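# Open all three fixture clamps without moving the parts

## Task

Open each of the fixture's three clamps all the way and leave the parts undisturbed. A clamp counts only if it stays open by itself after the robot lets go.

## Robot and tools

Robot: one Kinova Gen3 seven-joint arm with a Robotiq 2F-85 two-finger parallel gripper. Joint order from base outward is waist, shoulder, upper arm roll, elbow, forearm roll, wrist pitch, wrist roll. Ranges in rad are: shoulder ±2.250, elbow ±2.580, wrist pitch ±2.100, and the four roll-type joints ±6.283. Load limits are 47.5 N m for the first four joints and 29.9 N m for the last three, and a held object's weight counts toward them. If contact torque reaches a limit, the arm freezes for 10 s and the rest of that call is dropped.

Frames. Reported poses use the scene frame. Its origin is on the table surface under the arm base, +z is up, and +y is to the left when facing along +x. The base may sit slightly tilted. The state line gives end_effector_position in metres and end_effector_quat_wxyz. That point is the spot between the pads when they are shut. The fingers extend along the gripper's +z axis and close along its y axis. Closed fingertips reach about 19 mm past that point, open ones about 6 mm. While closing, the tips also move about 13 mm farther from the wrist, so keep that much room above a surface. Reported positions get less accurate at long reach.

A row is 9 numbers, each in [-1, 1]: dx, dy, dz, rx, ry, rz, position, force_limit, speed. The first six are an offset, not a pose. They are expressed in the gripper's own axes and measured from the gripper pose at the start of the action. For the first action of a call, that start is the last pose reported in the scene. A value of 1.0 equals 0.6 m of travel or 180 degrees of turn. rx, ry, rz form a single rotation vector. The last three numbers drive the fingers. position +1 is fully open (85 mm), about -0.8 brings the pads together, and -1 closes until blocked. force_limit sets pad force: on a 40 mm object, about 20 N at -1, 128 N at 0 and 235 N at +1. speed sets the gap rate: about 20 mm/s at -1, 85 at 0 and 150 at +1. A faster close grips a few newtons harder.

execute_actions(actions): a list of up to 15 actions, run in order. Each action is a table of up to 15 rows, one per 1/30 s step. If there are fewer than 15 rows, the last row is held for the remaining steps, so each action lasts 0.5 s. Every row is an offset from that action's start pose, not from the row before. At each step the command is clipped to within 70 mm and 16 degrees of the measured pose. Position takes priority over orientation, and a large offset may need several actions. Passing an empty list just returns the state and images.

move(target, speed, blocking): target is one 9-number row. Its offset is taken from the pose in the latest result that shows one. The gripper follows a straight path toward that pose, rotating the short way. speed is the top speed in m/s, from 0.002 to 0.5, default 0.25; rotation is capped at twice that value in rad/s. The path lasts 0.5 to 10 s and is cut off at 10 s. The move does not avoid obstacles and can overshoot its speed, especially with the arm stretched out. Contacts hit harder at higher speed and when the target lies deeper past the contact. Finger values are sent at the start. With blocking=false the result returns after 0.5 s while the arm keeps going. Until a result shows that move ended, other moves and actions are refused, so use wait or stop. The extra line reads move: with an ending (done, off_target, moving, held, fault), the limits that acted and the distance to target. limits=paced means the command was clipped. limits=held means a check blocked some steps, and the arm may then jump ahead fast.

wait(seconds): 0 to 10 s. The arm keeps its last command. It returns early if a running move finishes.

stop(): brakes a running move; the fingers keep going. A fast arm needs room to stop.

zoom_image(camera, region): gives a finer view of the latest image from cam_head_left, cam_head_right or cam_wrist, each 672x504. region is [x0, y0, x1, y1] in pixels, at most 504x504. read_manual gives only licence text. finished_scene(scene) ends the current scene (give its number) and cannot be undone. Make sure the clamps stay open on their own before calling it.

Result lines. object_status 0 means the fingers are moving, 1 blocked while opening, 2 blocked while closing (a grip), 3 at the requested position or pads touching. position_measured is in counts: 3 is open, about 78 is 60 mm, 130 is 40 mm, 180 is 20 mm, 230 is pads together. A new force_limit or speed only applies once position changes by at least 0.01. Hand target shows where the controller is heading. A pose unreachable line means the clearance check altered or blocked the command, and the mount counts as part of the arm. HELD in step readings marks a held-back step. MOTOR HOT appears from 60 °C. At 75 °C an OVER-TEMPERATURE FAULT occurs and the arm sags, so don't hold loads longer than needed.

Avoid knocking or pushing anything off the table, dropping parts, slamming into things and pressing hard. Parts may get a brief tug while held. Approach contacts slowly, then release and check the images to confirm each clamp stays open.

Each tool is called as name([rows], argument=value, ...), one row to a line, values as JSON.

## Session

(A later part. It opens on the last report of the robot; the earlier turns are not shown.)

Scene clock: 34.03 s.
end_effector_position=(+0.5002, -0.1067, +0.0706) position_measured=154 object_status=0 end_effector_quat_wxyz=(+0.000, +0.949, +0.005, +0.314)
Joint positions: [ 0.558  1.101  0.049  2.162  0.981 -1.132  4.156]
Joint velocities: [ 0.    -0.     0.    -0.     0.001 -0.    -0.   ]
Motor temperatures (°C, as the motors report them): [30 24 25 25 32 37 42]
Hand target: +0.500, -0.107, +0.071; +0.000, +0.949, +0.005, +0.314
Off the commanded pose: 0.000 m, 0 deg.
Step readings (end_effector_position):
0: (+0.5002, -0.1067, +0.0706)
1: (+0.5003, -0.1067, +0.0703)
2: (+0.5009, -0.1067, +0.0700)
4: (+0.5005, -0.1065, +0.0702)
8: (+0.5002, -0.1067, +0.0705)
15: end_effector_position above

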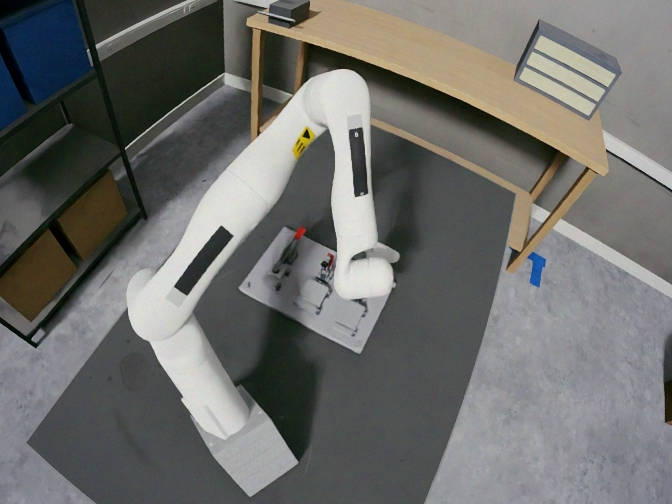

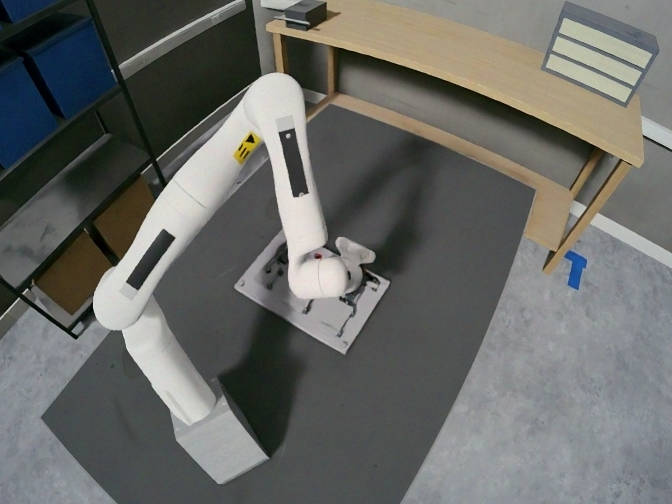

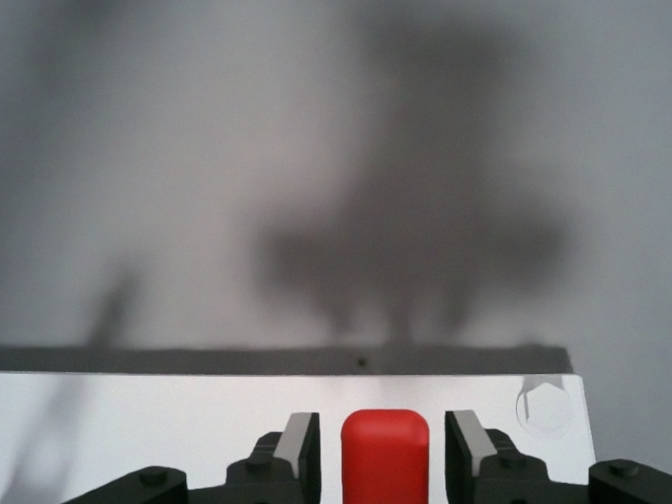

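move(target=[0.0505,0,0.0437,0,-0.26,0,-0.2,-0.3,0.8], speed=0.35)

execute_actions([
  [[0,0,0,0,0,0,-1,-0.3,1]],
])

move(target=[-0.082,0,0.01,0,0,0,-1,-0.3,1], speed=0.03)

zoom_image(camera="cam_head_right", region=[280, 200, 420, 320])

Scene clock: 36.03 s.
end_effector_position=(+0.5404, -0.1057, +0.0677) position_measured=154 object_status=3 end_effector_quat_wxyz=(+0.003, +0.996, +0.005, -0.089)
Joint positions: [ 0.237  1.067  0.352  1.332  2.22  -1.185  2.6  ]
Joint velocities: [-0.     0.008 -0.001 -0.003  0.002  0.001 -0.003]
Motor temperatures (°C, as the motors report them): [30 24 25 25 32 37 42]
Hand target: +0.540, -0.106, +0.067; +0.003, +0.996, +0.004, -0.089
Off the commanded pose: 0.001 m, 0 deg.
move: done

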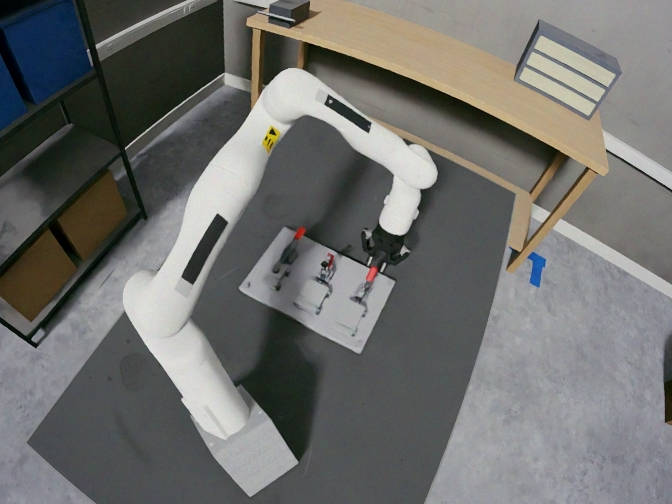

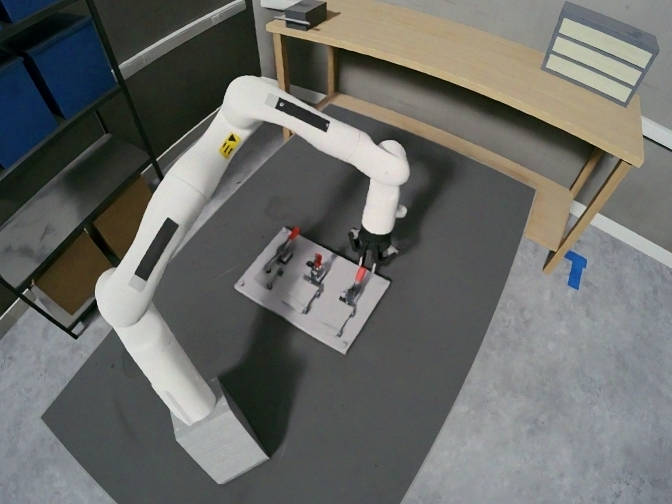

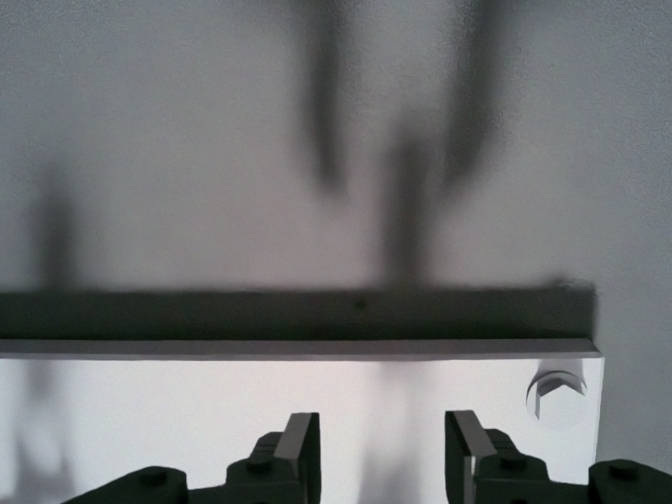

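Scene clock: 36.53 s.
end_effector_position=(+0.5404, -0.1057, +0.0677) position_measured=231 object_status=3 end_effector_quat_wxyz=(+0.003, +0.996, +0.005, -0.089)
Joint positions: [ 0.237  1.067  0.352  1.332  2.22  -1.185  2.6  ]
Joint velocities: [-0.     0.     0.    -0.     0.     0.     0.001]
Motor temperatures (°C, as the motors report them): [30 24 25 25 32 37 42]
Hand target: +0.540, -0.106, +0.068; +0.003, +0.996, +0.005, -0.089
Off the commanded pose: 0.000 m, 0 deg.
Step readings (end_effector_position):
0: (+0.5404, -0.1057, +0.0677)
1: (+0.5404, -0.1057, +0.0678)
2: (+0.5405, -0.1056, +0.0679)
4: (+0.5405, -0.1056, +0.0678)
8: (+0.5404, -0.1057, +0.0677)
15: end_effector_position above

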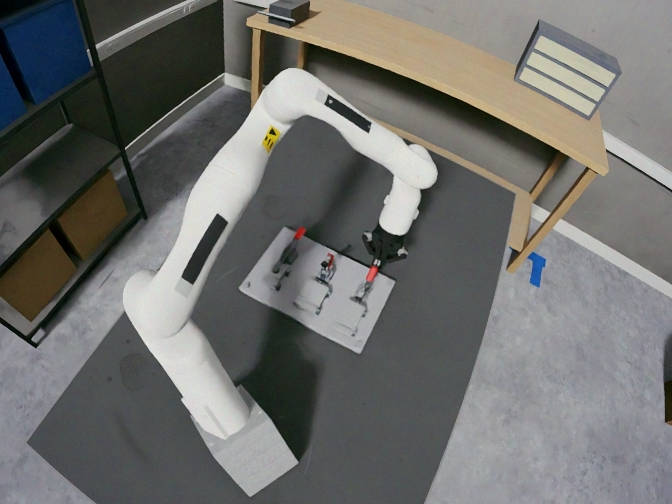

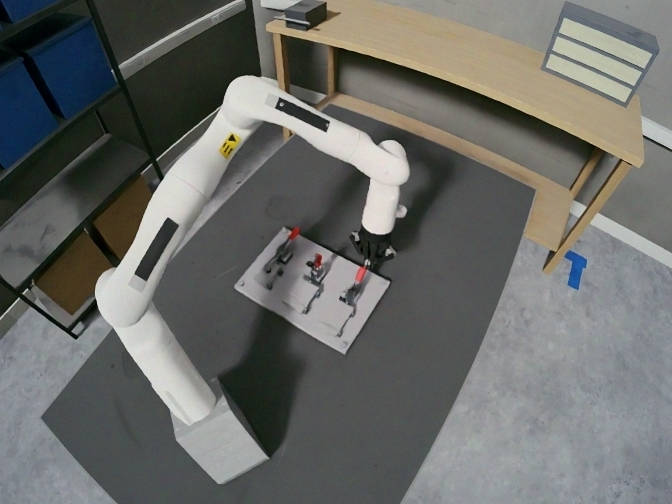

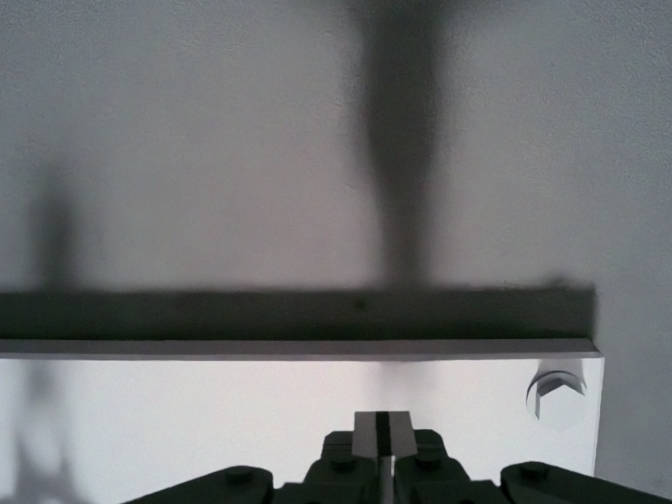

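Scene clock: 38.40 s.
end_effector_position=(+0.4915, -0.1062, +0.0707) position_measured=231 object_status=3 end_effector_quat_wxyz=(+0.003, +0.996, +0.005, -0.088)
Joint positions: [ 0.257  1.015  0.337  1.52   2.199 -1.098  2.729]
Joint velocities: [-0.001 -0.     0.001  0.001 -0.     0.001 -0.   ]
Motor temperatures (°C, as the motors report them): [30 24 25 25 32 37 42]
Hand target: +0.491, -0.106, +0.070; +0.003, +0.996, +0.005, -0.089
Off the commanded pose: 0.001 m, 0 deg.
move: done

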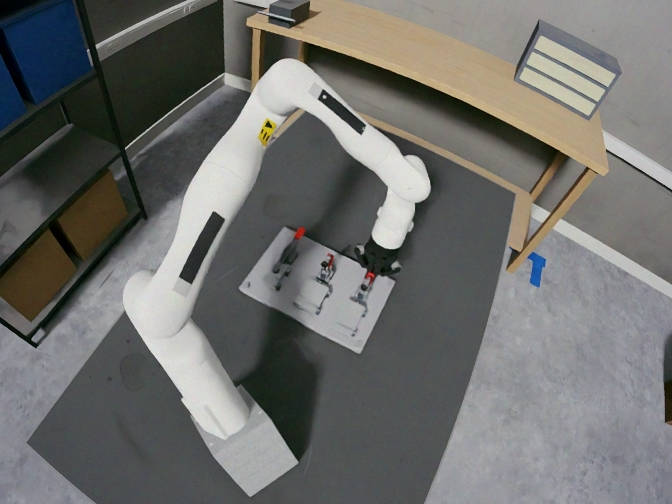

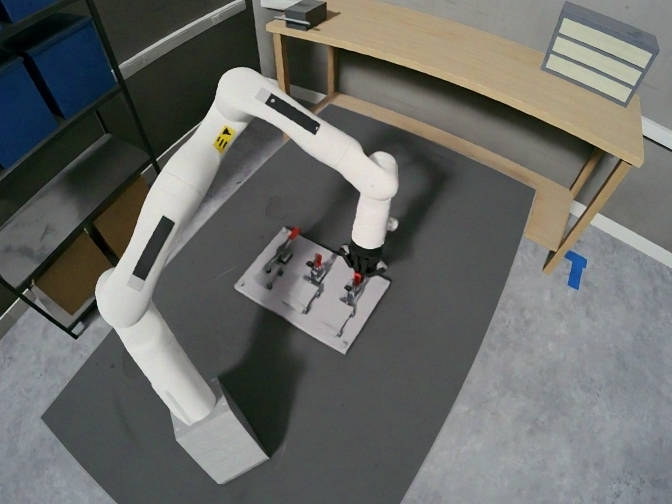

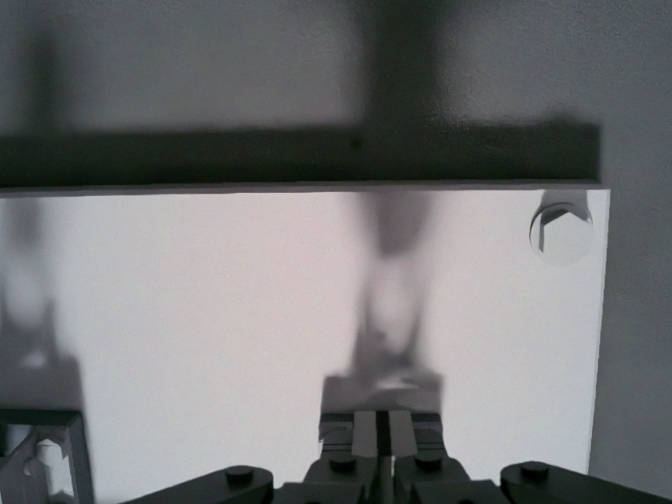

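Region (280, 200, 420, 320) of cam_head_right's 672x504 image, scaled by 3.600, with more detail than that image has; it fills the top 432 rows of this view, and the rest is white.

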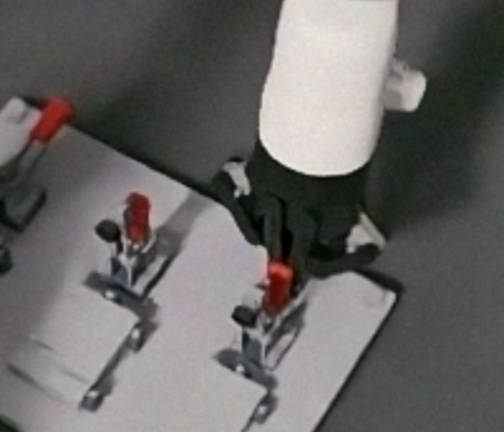

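move(target=[-0.014,0,-0.002,0,0,0,-1,-0.3,1], speed=0.015)

Scene clock: 39.30 s.
end_effector_position=(+0.4875, -0.1056, +0.0735) position_measured=231 object_status=3 end_effector_quat_wxyz=(+0.004, +0.996, +0.007, -0.084)
Joint positions: [ 0.261  1.003  0.336  1.545  2.194 -1.086  2.75 ]
Joint velocities: [-0.002 -0.001  0.003  0.001 -0.002 -0.002  0.001]
Motor temperatures (°C, as the motors report them): [30 24 25 25 32 37 42]
Hand target: +0.483, -0.106, +0.073; +0.003, +0.996, +0.005, -0.088
Off the commanded pose: 0.004 m, 0 deg.
move: off_target

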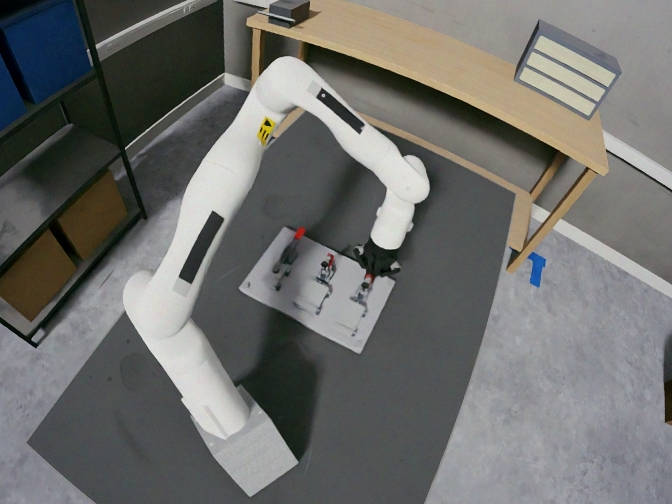

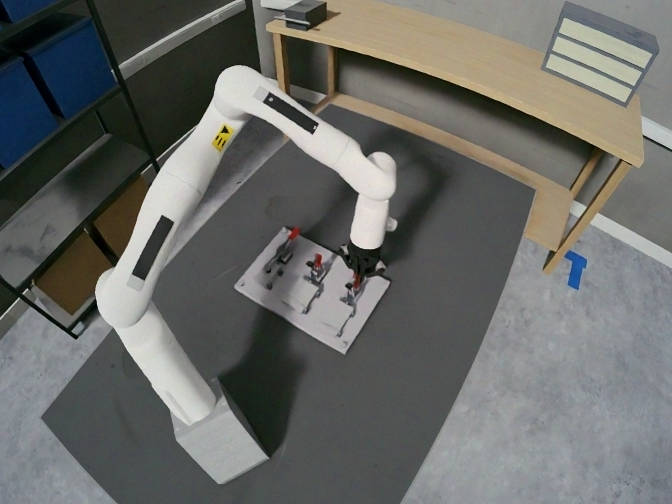

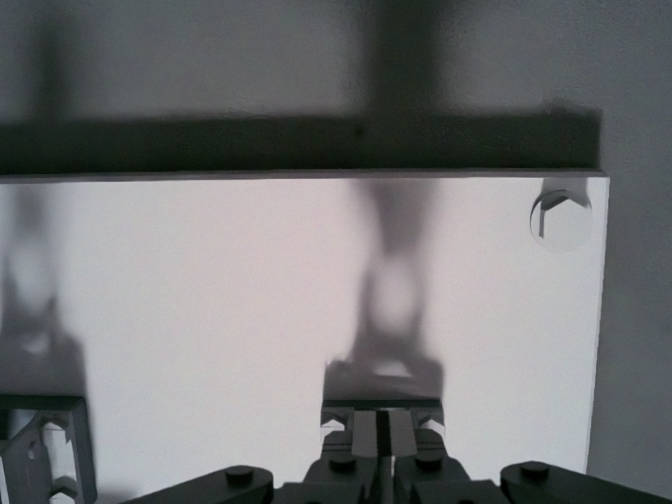

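move(target=[0.045,0,-0.062,0,0,0,-1,-0.3,1], speed=0.12)

move(target=[0,-0.366,0,0,-0.06,0.005,0.2,-0.3,1], speed=0.3)

Scene clock: 40.13 s.
end_effector_position=(+0.5205, -0.1048, +0.1056) position_measured=231 object_status=3 end_effector_quat_wxyz=(+0.004, +0.996, +0.007, -0.084)
Joint positions: [ 0.268  0.989  0.368  1.42   2.24  -1.197  2.656]
Joint velocities: [ 0.     0.001 -0.    -0.001 -0.    -0.     0.001]
Motor temperatures (°C, as the motors report them): [30 24 25 25 32 37 42]
Hand target: +0.520, -0.105, +0.106; +0.004, +0.996, +0.007, -0.084
Off the commanded pose: 0.000 m, 0 deg.
move: done

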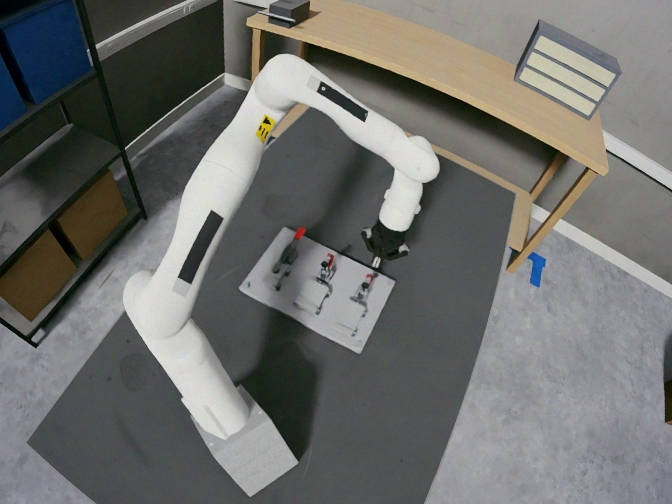

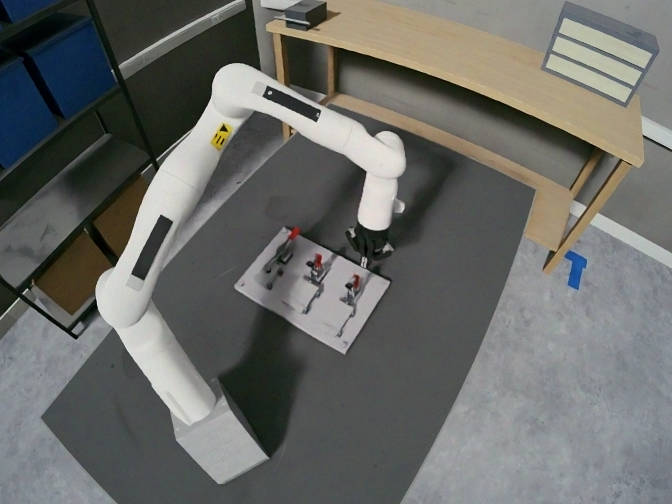

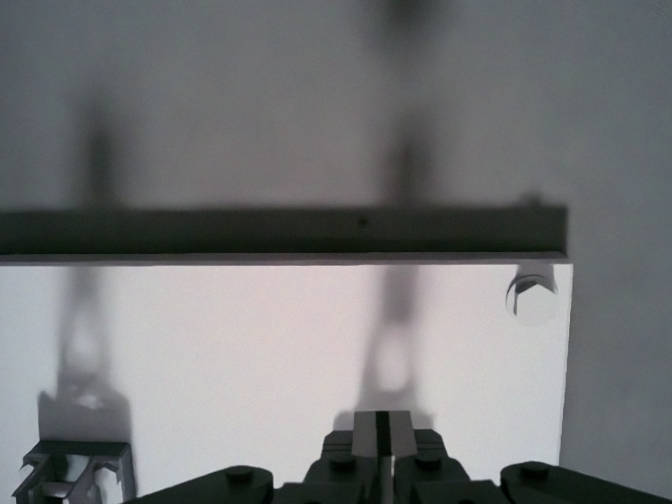

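Scene clock: 41.30 s.
end_effector_position=(+0.5162, +0.1143, +0.1042) position_measured=104 object_status=3 end_effector_quat_wxyz=(+0.005, +0.984, -0.002, -0.178)
Joint positions: [-0.109  0.772  0.392  1.447  2.351 -1.33   2.203]
Joint velocities: [-0.006 -0.003 -0.004 -0.     0.002  0.001 -0.001]
Motor temperatures (°C, as the motors report them): [30 24 25 25 32 37 42]
Hand target: +0.516, +0.115, +0.104; +0.005, +0.984, -0.001, -0.178
Off the commanded pose: 0.001 m, 0 deg.
move: done

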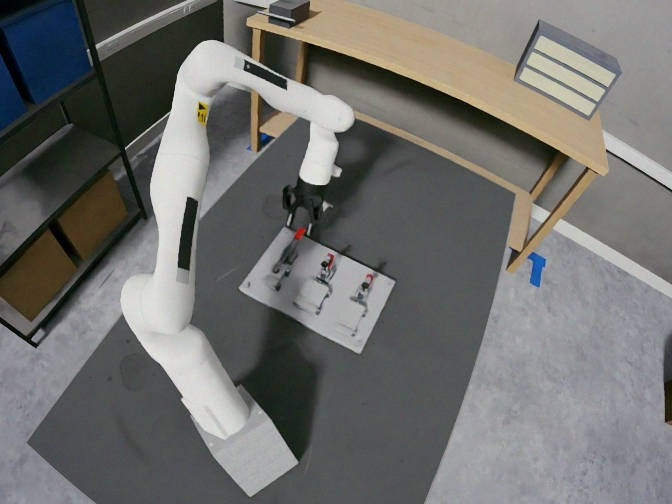

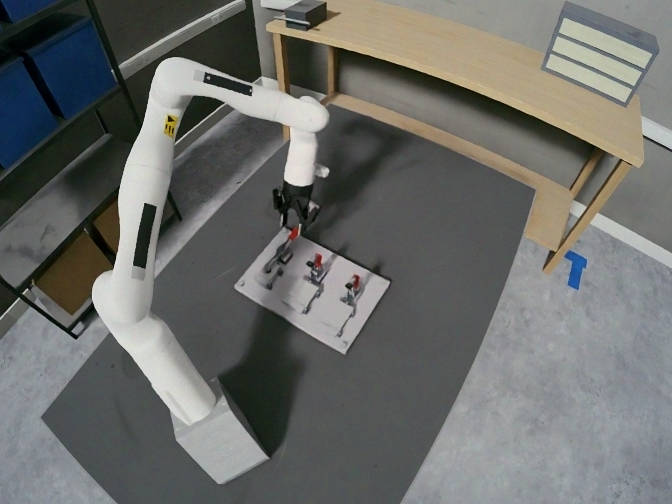

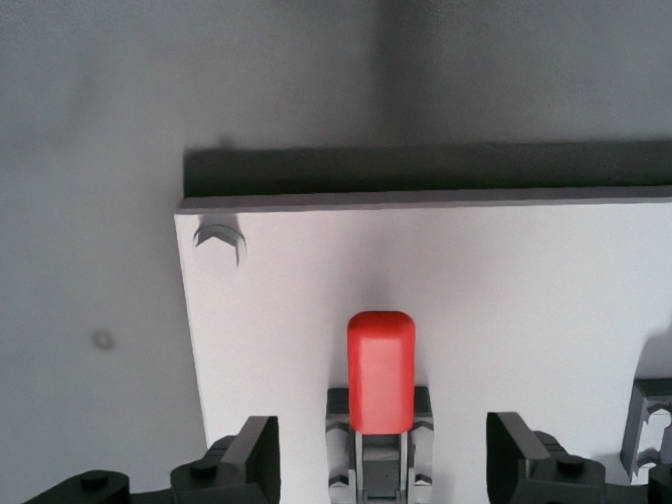

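move(target=[0.0217,0,0.072,0,0,0,0.2,-0.3,1], speed=0.08)

Scene clock: 42.27 s.
end_effector_position=(+0.5134, +0.1138, +0.0594) position_measured=104 object_status=3 end_effector_quat_wxyz=(+0.005, +0.984, -0.002, -0.178)
Joint positions: [-0.137  0.834  0.367  1.457  2.311 -1.252  2.214]
Joint velocities: [-0.     0.002 -0.001 -0.     0.     0.     0.001]
Motor temperatures (°C, as the motors report them): [30 24 25 25 32 37 42]
Hand target: +0.513, +0.114, +0.059; +0.005, +0.984, -0.002, -0.178
Off the commanded pose: 0.000 m, 0 deg.
move: done

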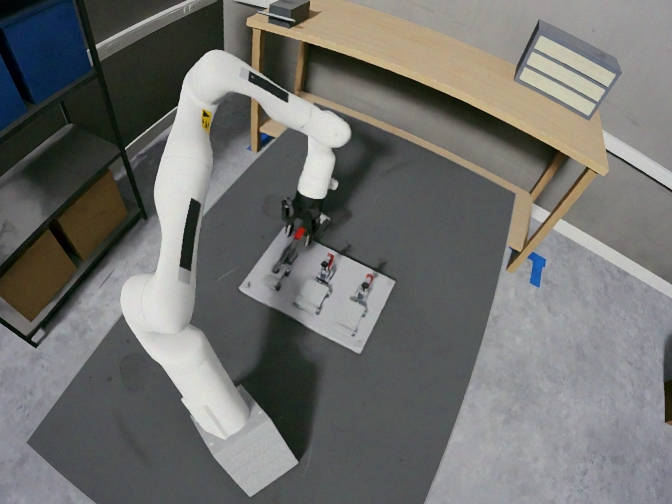

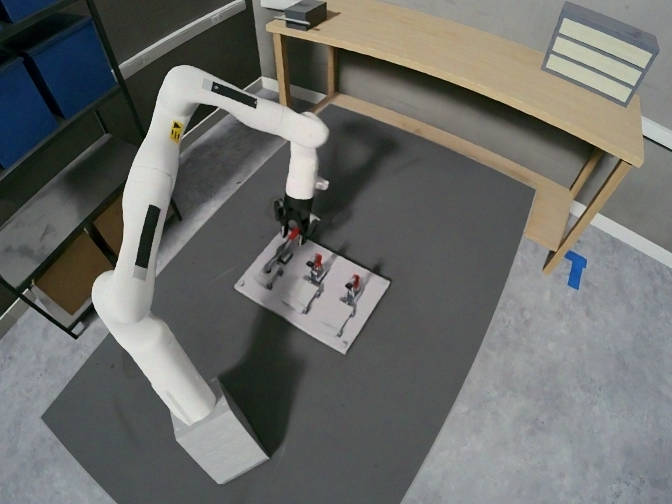

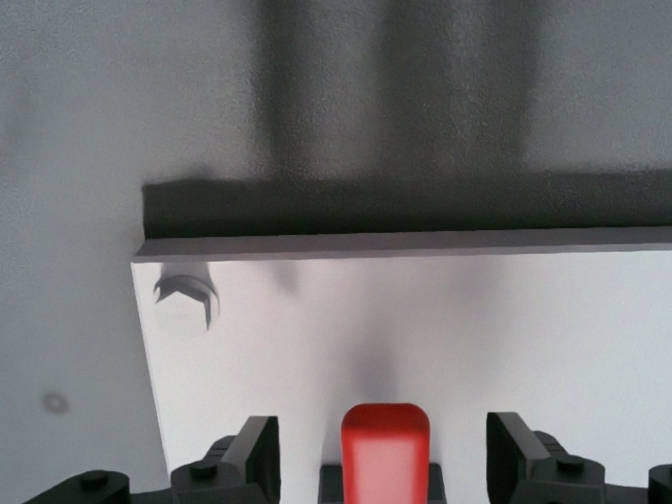

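execute_actions([
  [[0,0.002,0.008,0,0,0,0.2,-0.3,0]],
  [[0,0,0,0,0,0,-1,-0.3,0.3]],
  [[0,0,0,0,0,0,-1,-0.3,0.3]],
])

move(target=[-0.0173,0,-0.0179,0,0.1056,0,-1,-0.3,0.3], speed=0.12)

Scene clock: 43.97 s.
end_effector_position=(+0.5119, +0.1135, +0.0549) position_measured=189 object_status=2 end_effector_quat_wxyz=(+0.004, +0.984, -0.002, -0.178)
Joint positions: [-0.139  0.84   0.364  1.463  2.306 -1.243  2.219]
Joint velocities: [ 0.001 -0.     0.     0.    -0.     0.     0.001]
Motor temperatures (°C, as the motors report them): [30 24 25 25 32 37 42]
Hand target: +0.512, +0.113, +0.055; +0.004, +0.984, -0.002, -0.178
Off the commanded pose: 0.000 m, 0 deg.
Step readings (end_effector_position; steps 1 to 15: 1st action; 16 to 30: 2nd action; 31 to 45: 3rd action):
0: (+0.5133, +0.1138, +0.0592)
1: (+0.5130, +0.1135, +0.0585)
2: (+0.5124, +0.1127, +0.0565)
4: (+0.5117, +0.1127, +0.0550)
8: (+0.5118, +0.1126, +0.0549)
15: (+0.5117, +0.1126, +0.0549)
16: (+0.5117, +0.1126, +0.0549)
17: (+0.5117, +0.1126, +0.0549)
19: (+0.5117, +0.1126, +0.0549)
23: (+0.5117, +0.1126, +0.0549)
30: (+0.5119, +0.1135, +0.0549)
31: (+0.5119, +0.1136, +0.0549)
32: (+0.5118, +0.1135, +0.0549)
34: (+0.5119, +0.1135, +0.0549)
38: (+0.5119, +0.1135, +0.0549)
45: end_effector_position above

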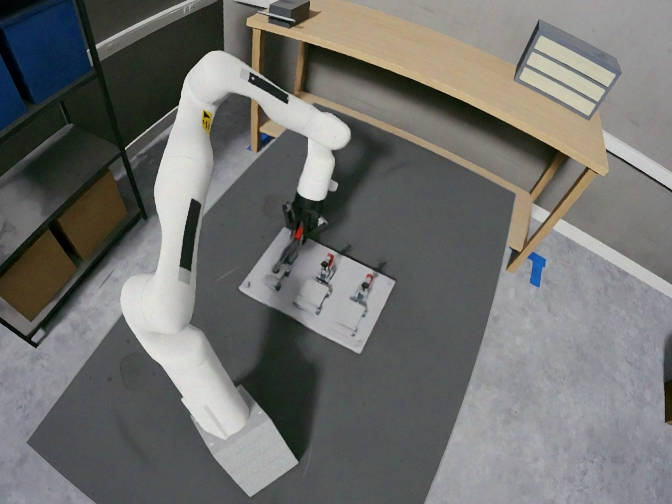

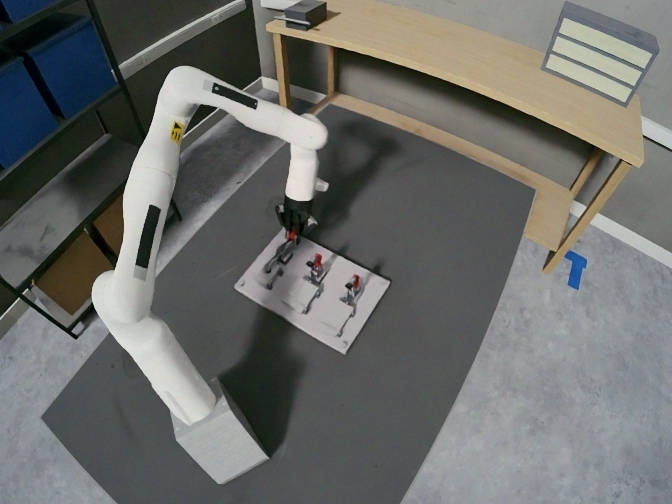

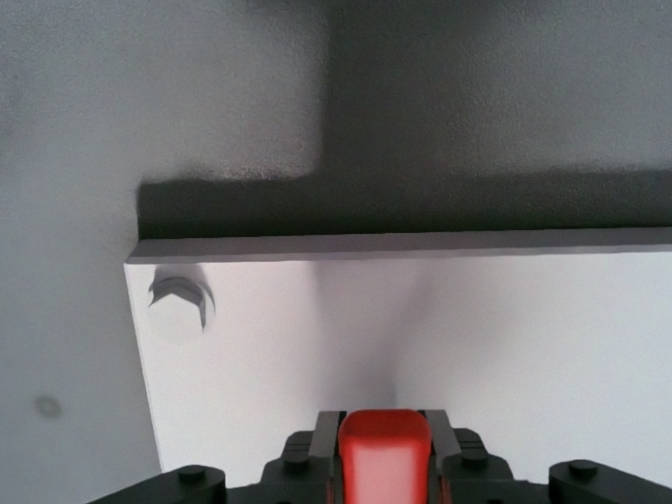

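Scene clock: 45.63 s.
end_effector_position=(+0.5058, +0.1135, +0.0670) position_measured=189 object_status=2 end_effector_quat_wxyz=(+0.004, +1.000, -0.001, -0.013)
Joint positions: [-0.096  0.646  0.284  1.872  2.01  -0.831  2.557]
Joint velocities: [ 0.002 -0.001 -0.001  0.003 -0.002  0.002  0.001]
Motor temperatures (°C, as the motors report them): [30 24 25 25 32 37 42]
Hand target: +0.506, +0.114, +0.068; +0.004, +1.000, -0.001, -0.013
Off the commanded pose: 0.002 m, 0 deg.
move: done

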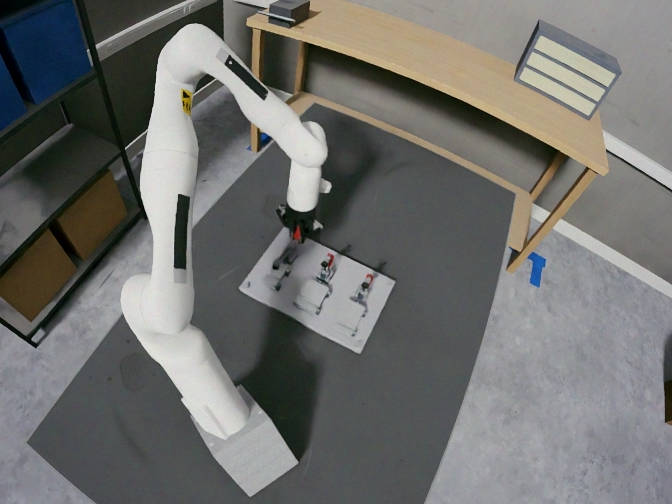

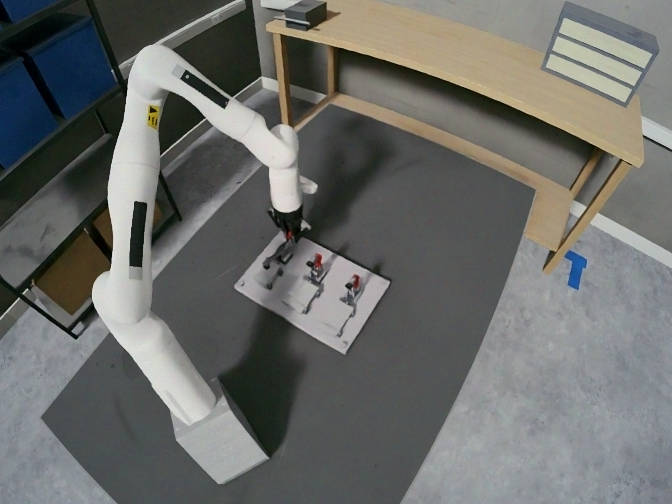

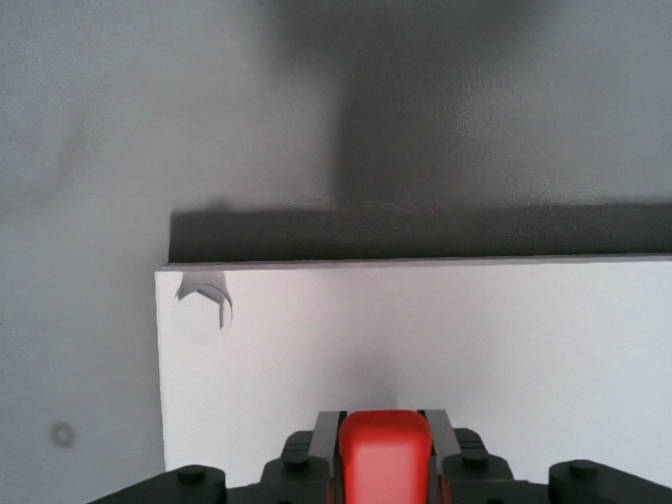

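move(target=[-0.022,0,-0.019,0,0.13,0,-1,-0.3,0.3], speed=0.14)

execute_actions([
  [[0,0,0,0,0,0,-0.2,-0.3,0.8]],
])

Scene clock: 47.50 s.
end_effector_position=(+0.4939, +0.1133, +0.0778) position_measured=189 object_status=2 end_effector_quat_wxyz=(+0.004, +0.982, -0.000, +0.190)
Joint positions: [-0.053  0.586  0.178  2.321  0.973 -0.742  3.589]
Joint velocities: [ 0.    -0.    -0.001  0.001 -0.005  0.001  0.004]
Motor temperatures (°C, as the motors report them): [30 24 25 25 32 37 42]
Hand target: +0.493, +0.113, +0.079; +0.004, +0.982, -0.000, +0.190
Off the commanded pose: 0.001 m, 0 deg.
move: done

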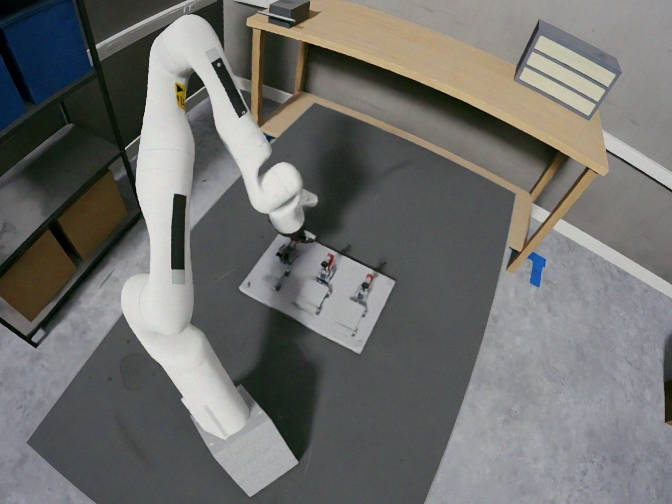

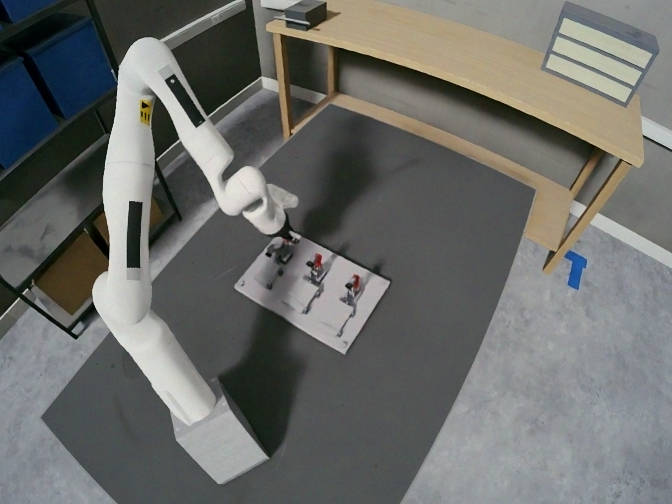

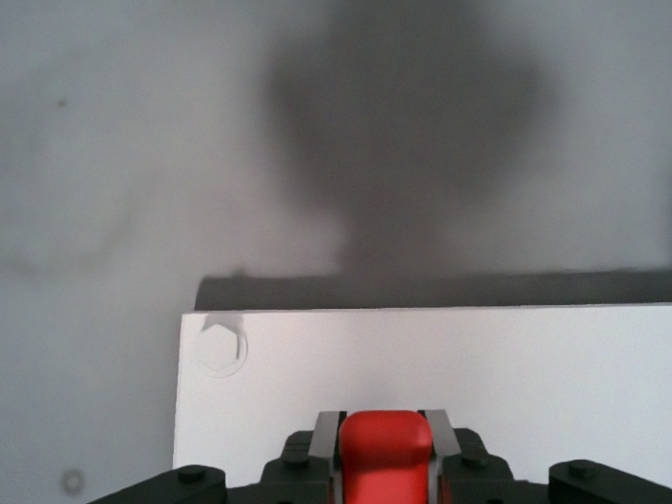

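Scene clock: 48.00 s.
end_effector_position=(+0.4939, +0.1133, +0.0778) position_measured=154 object_status=0 end_effector_quat_wxyz=(+0.004, +0.982, -0.000, +0.190)
Joint positions: [-0.053  0.586  0.179  2.321  0.973 -0.742  3.588]
Joint velocities: [-0.    -0.    -0.    -0.    -0.    -0.     0.001]
Motor temperatures (°C, as the motors report them): [30 24 25 25 32 37 42]
Hand target: +0.494, +0.113, +0.078; +0.004, +0.982, -0.000, +0.190
Off the commanded pose: 0.000 m, 0 deg.
Step readings (end_effector_position):
0: (+0.4939, +0.1133, +0.0778)
1: (+0.4940, +0.1132, +0.0775)
2: (+0.4945, +0.1133, +0.0773)
4: (+0.4942, +0.1133, +0.0775)
8: (+0.4939, +0.1133, +0.0777)
15: end_effector_position above

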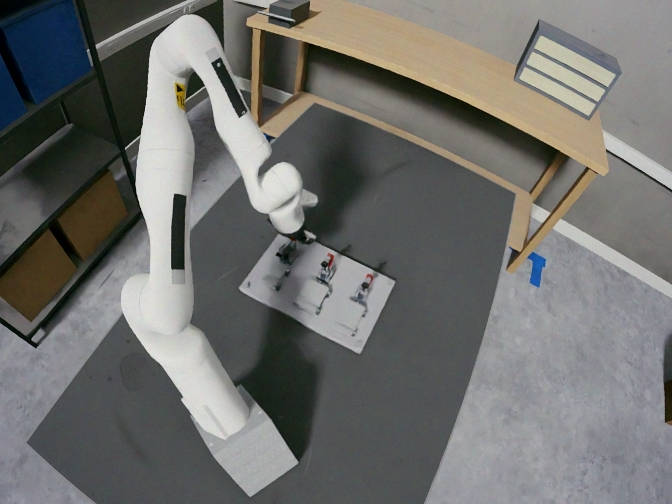

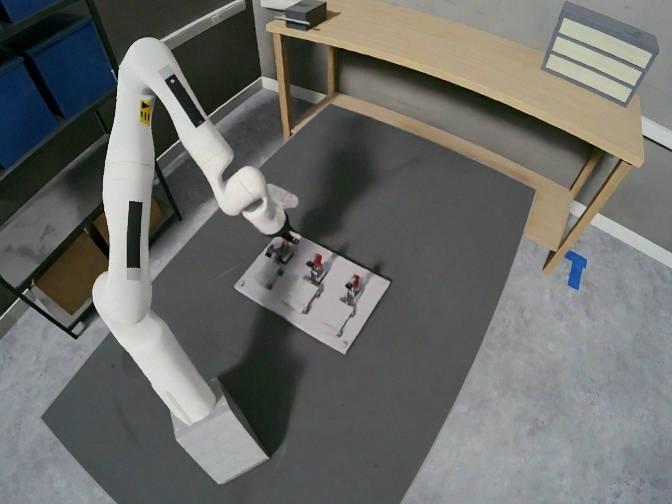

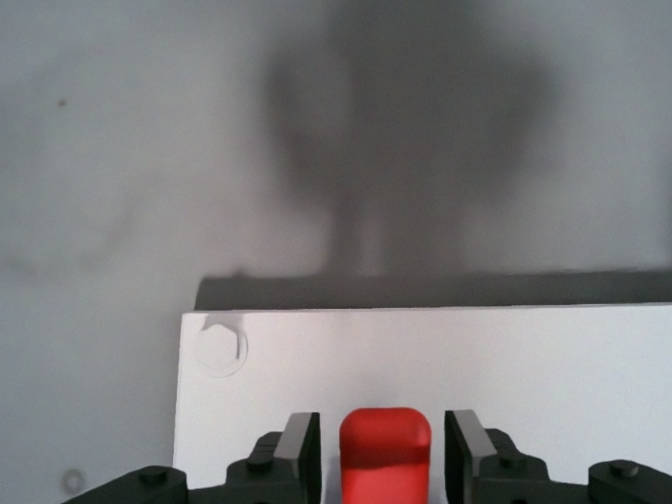

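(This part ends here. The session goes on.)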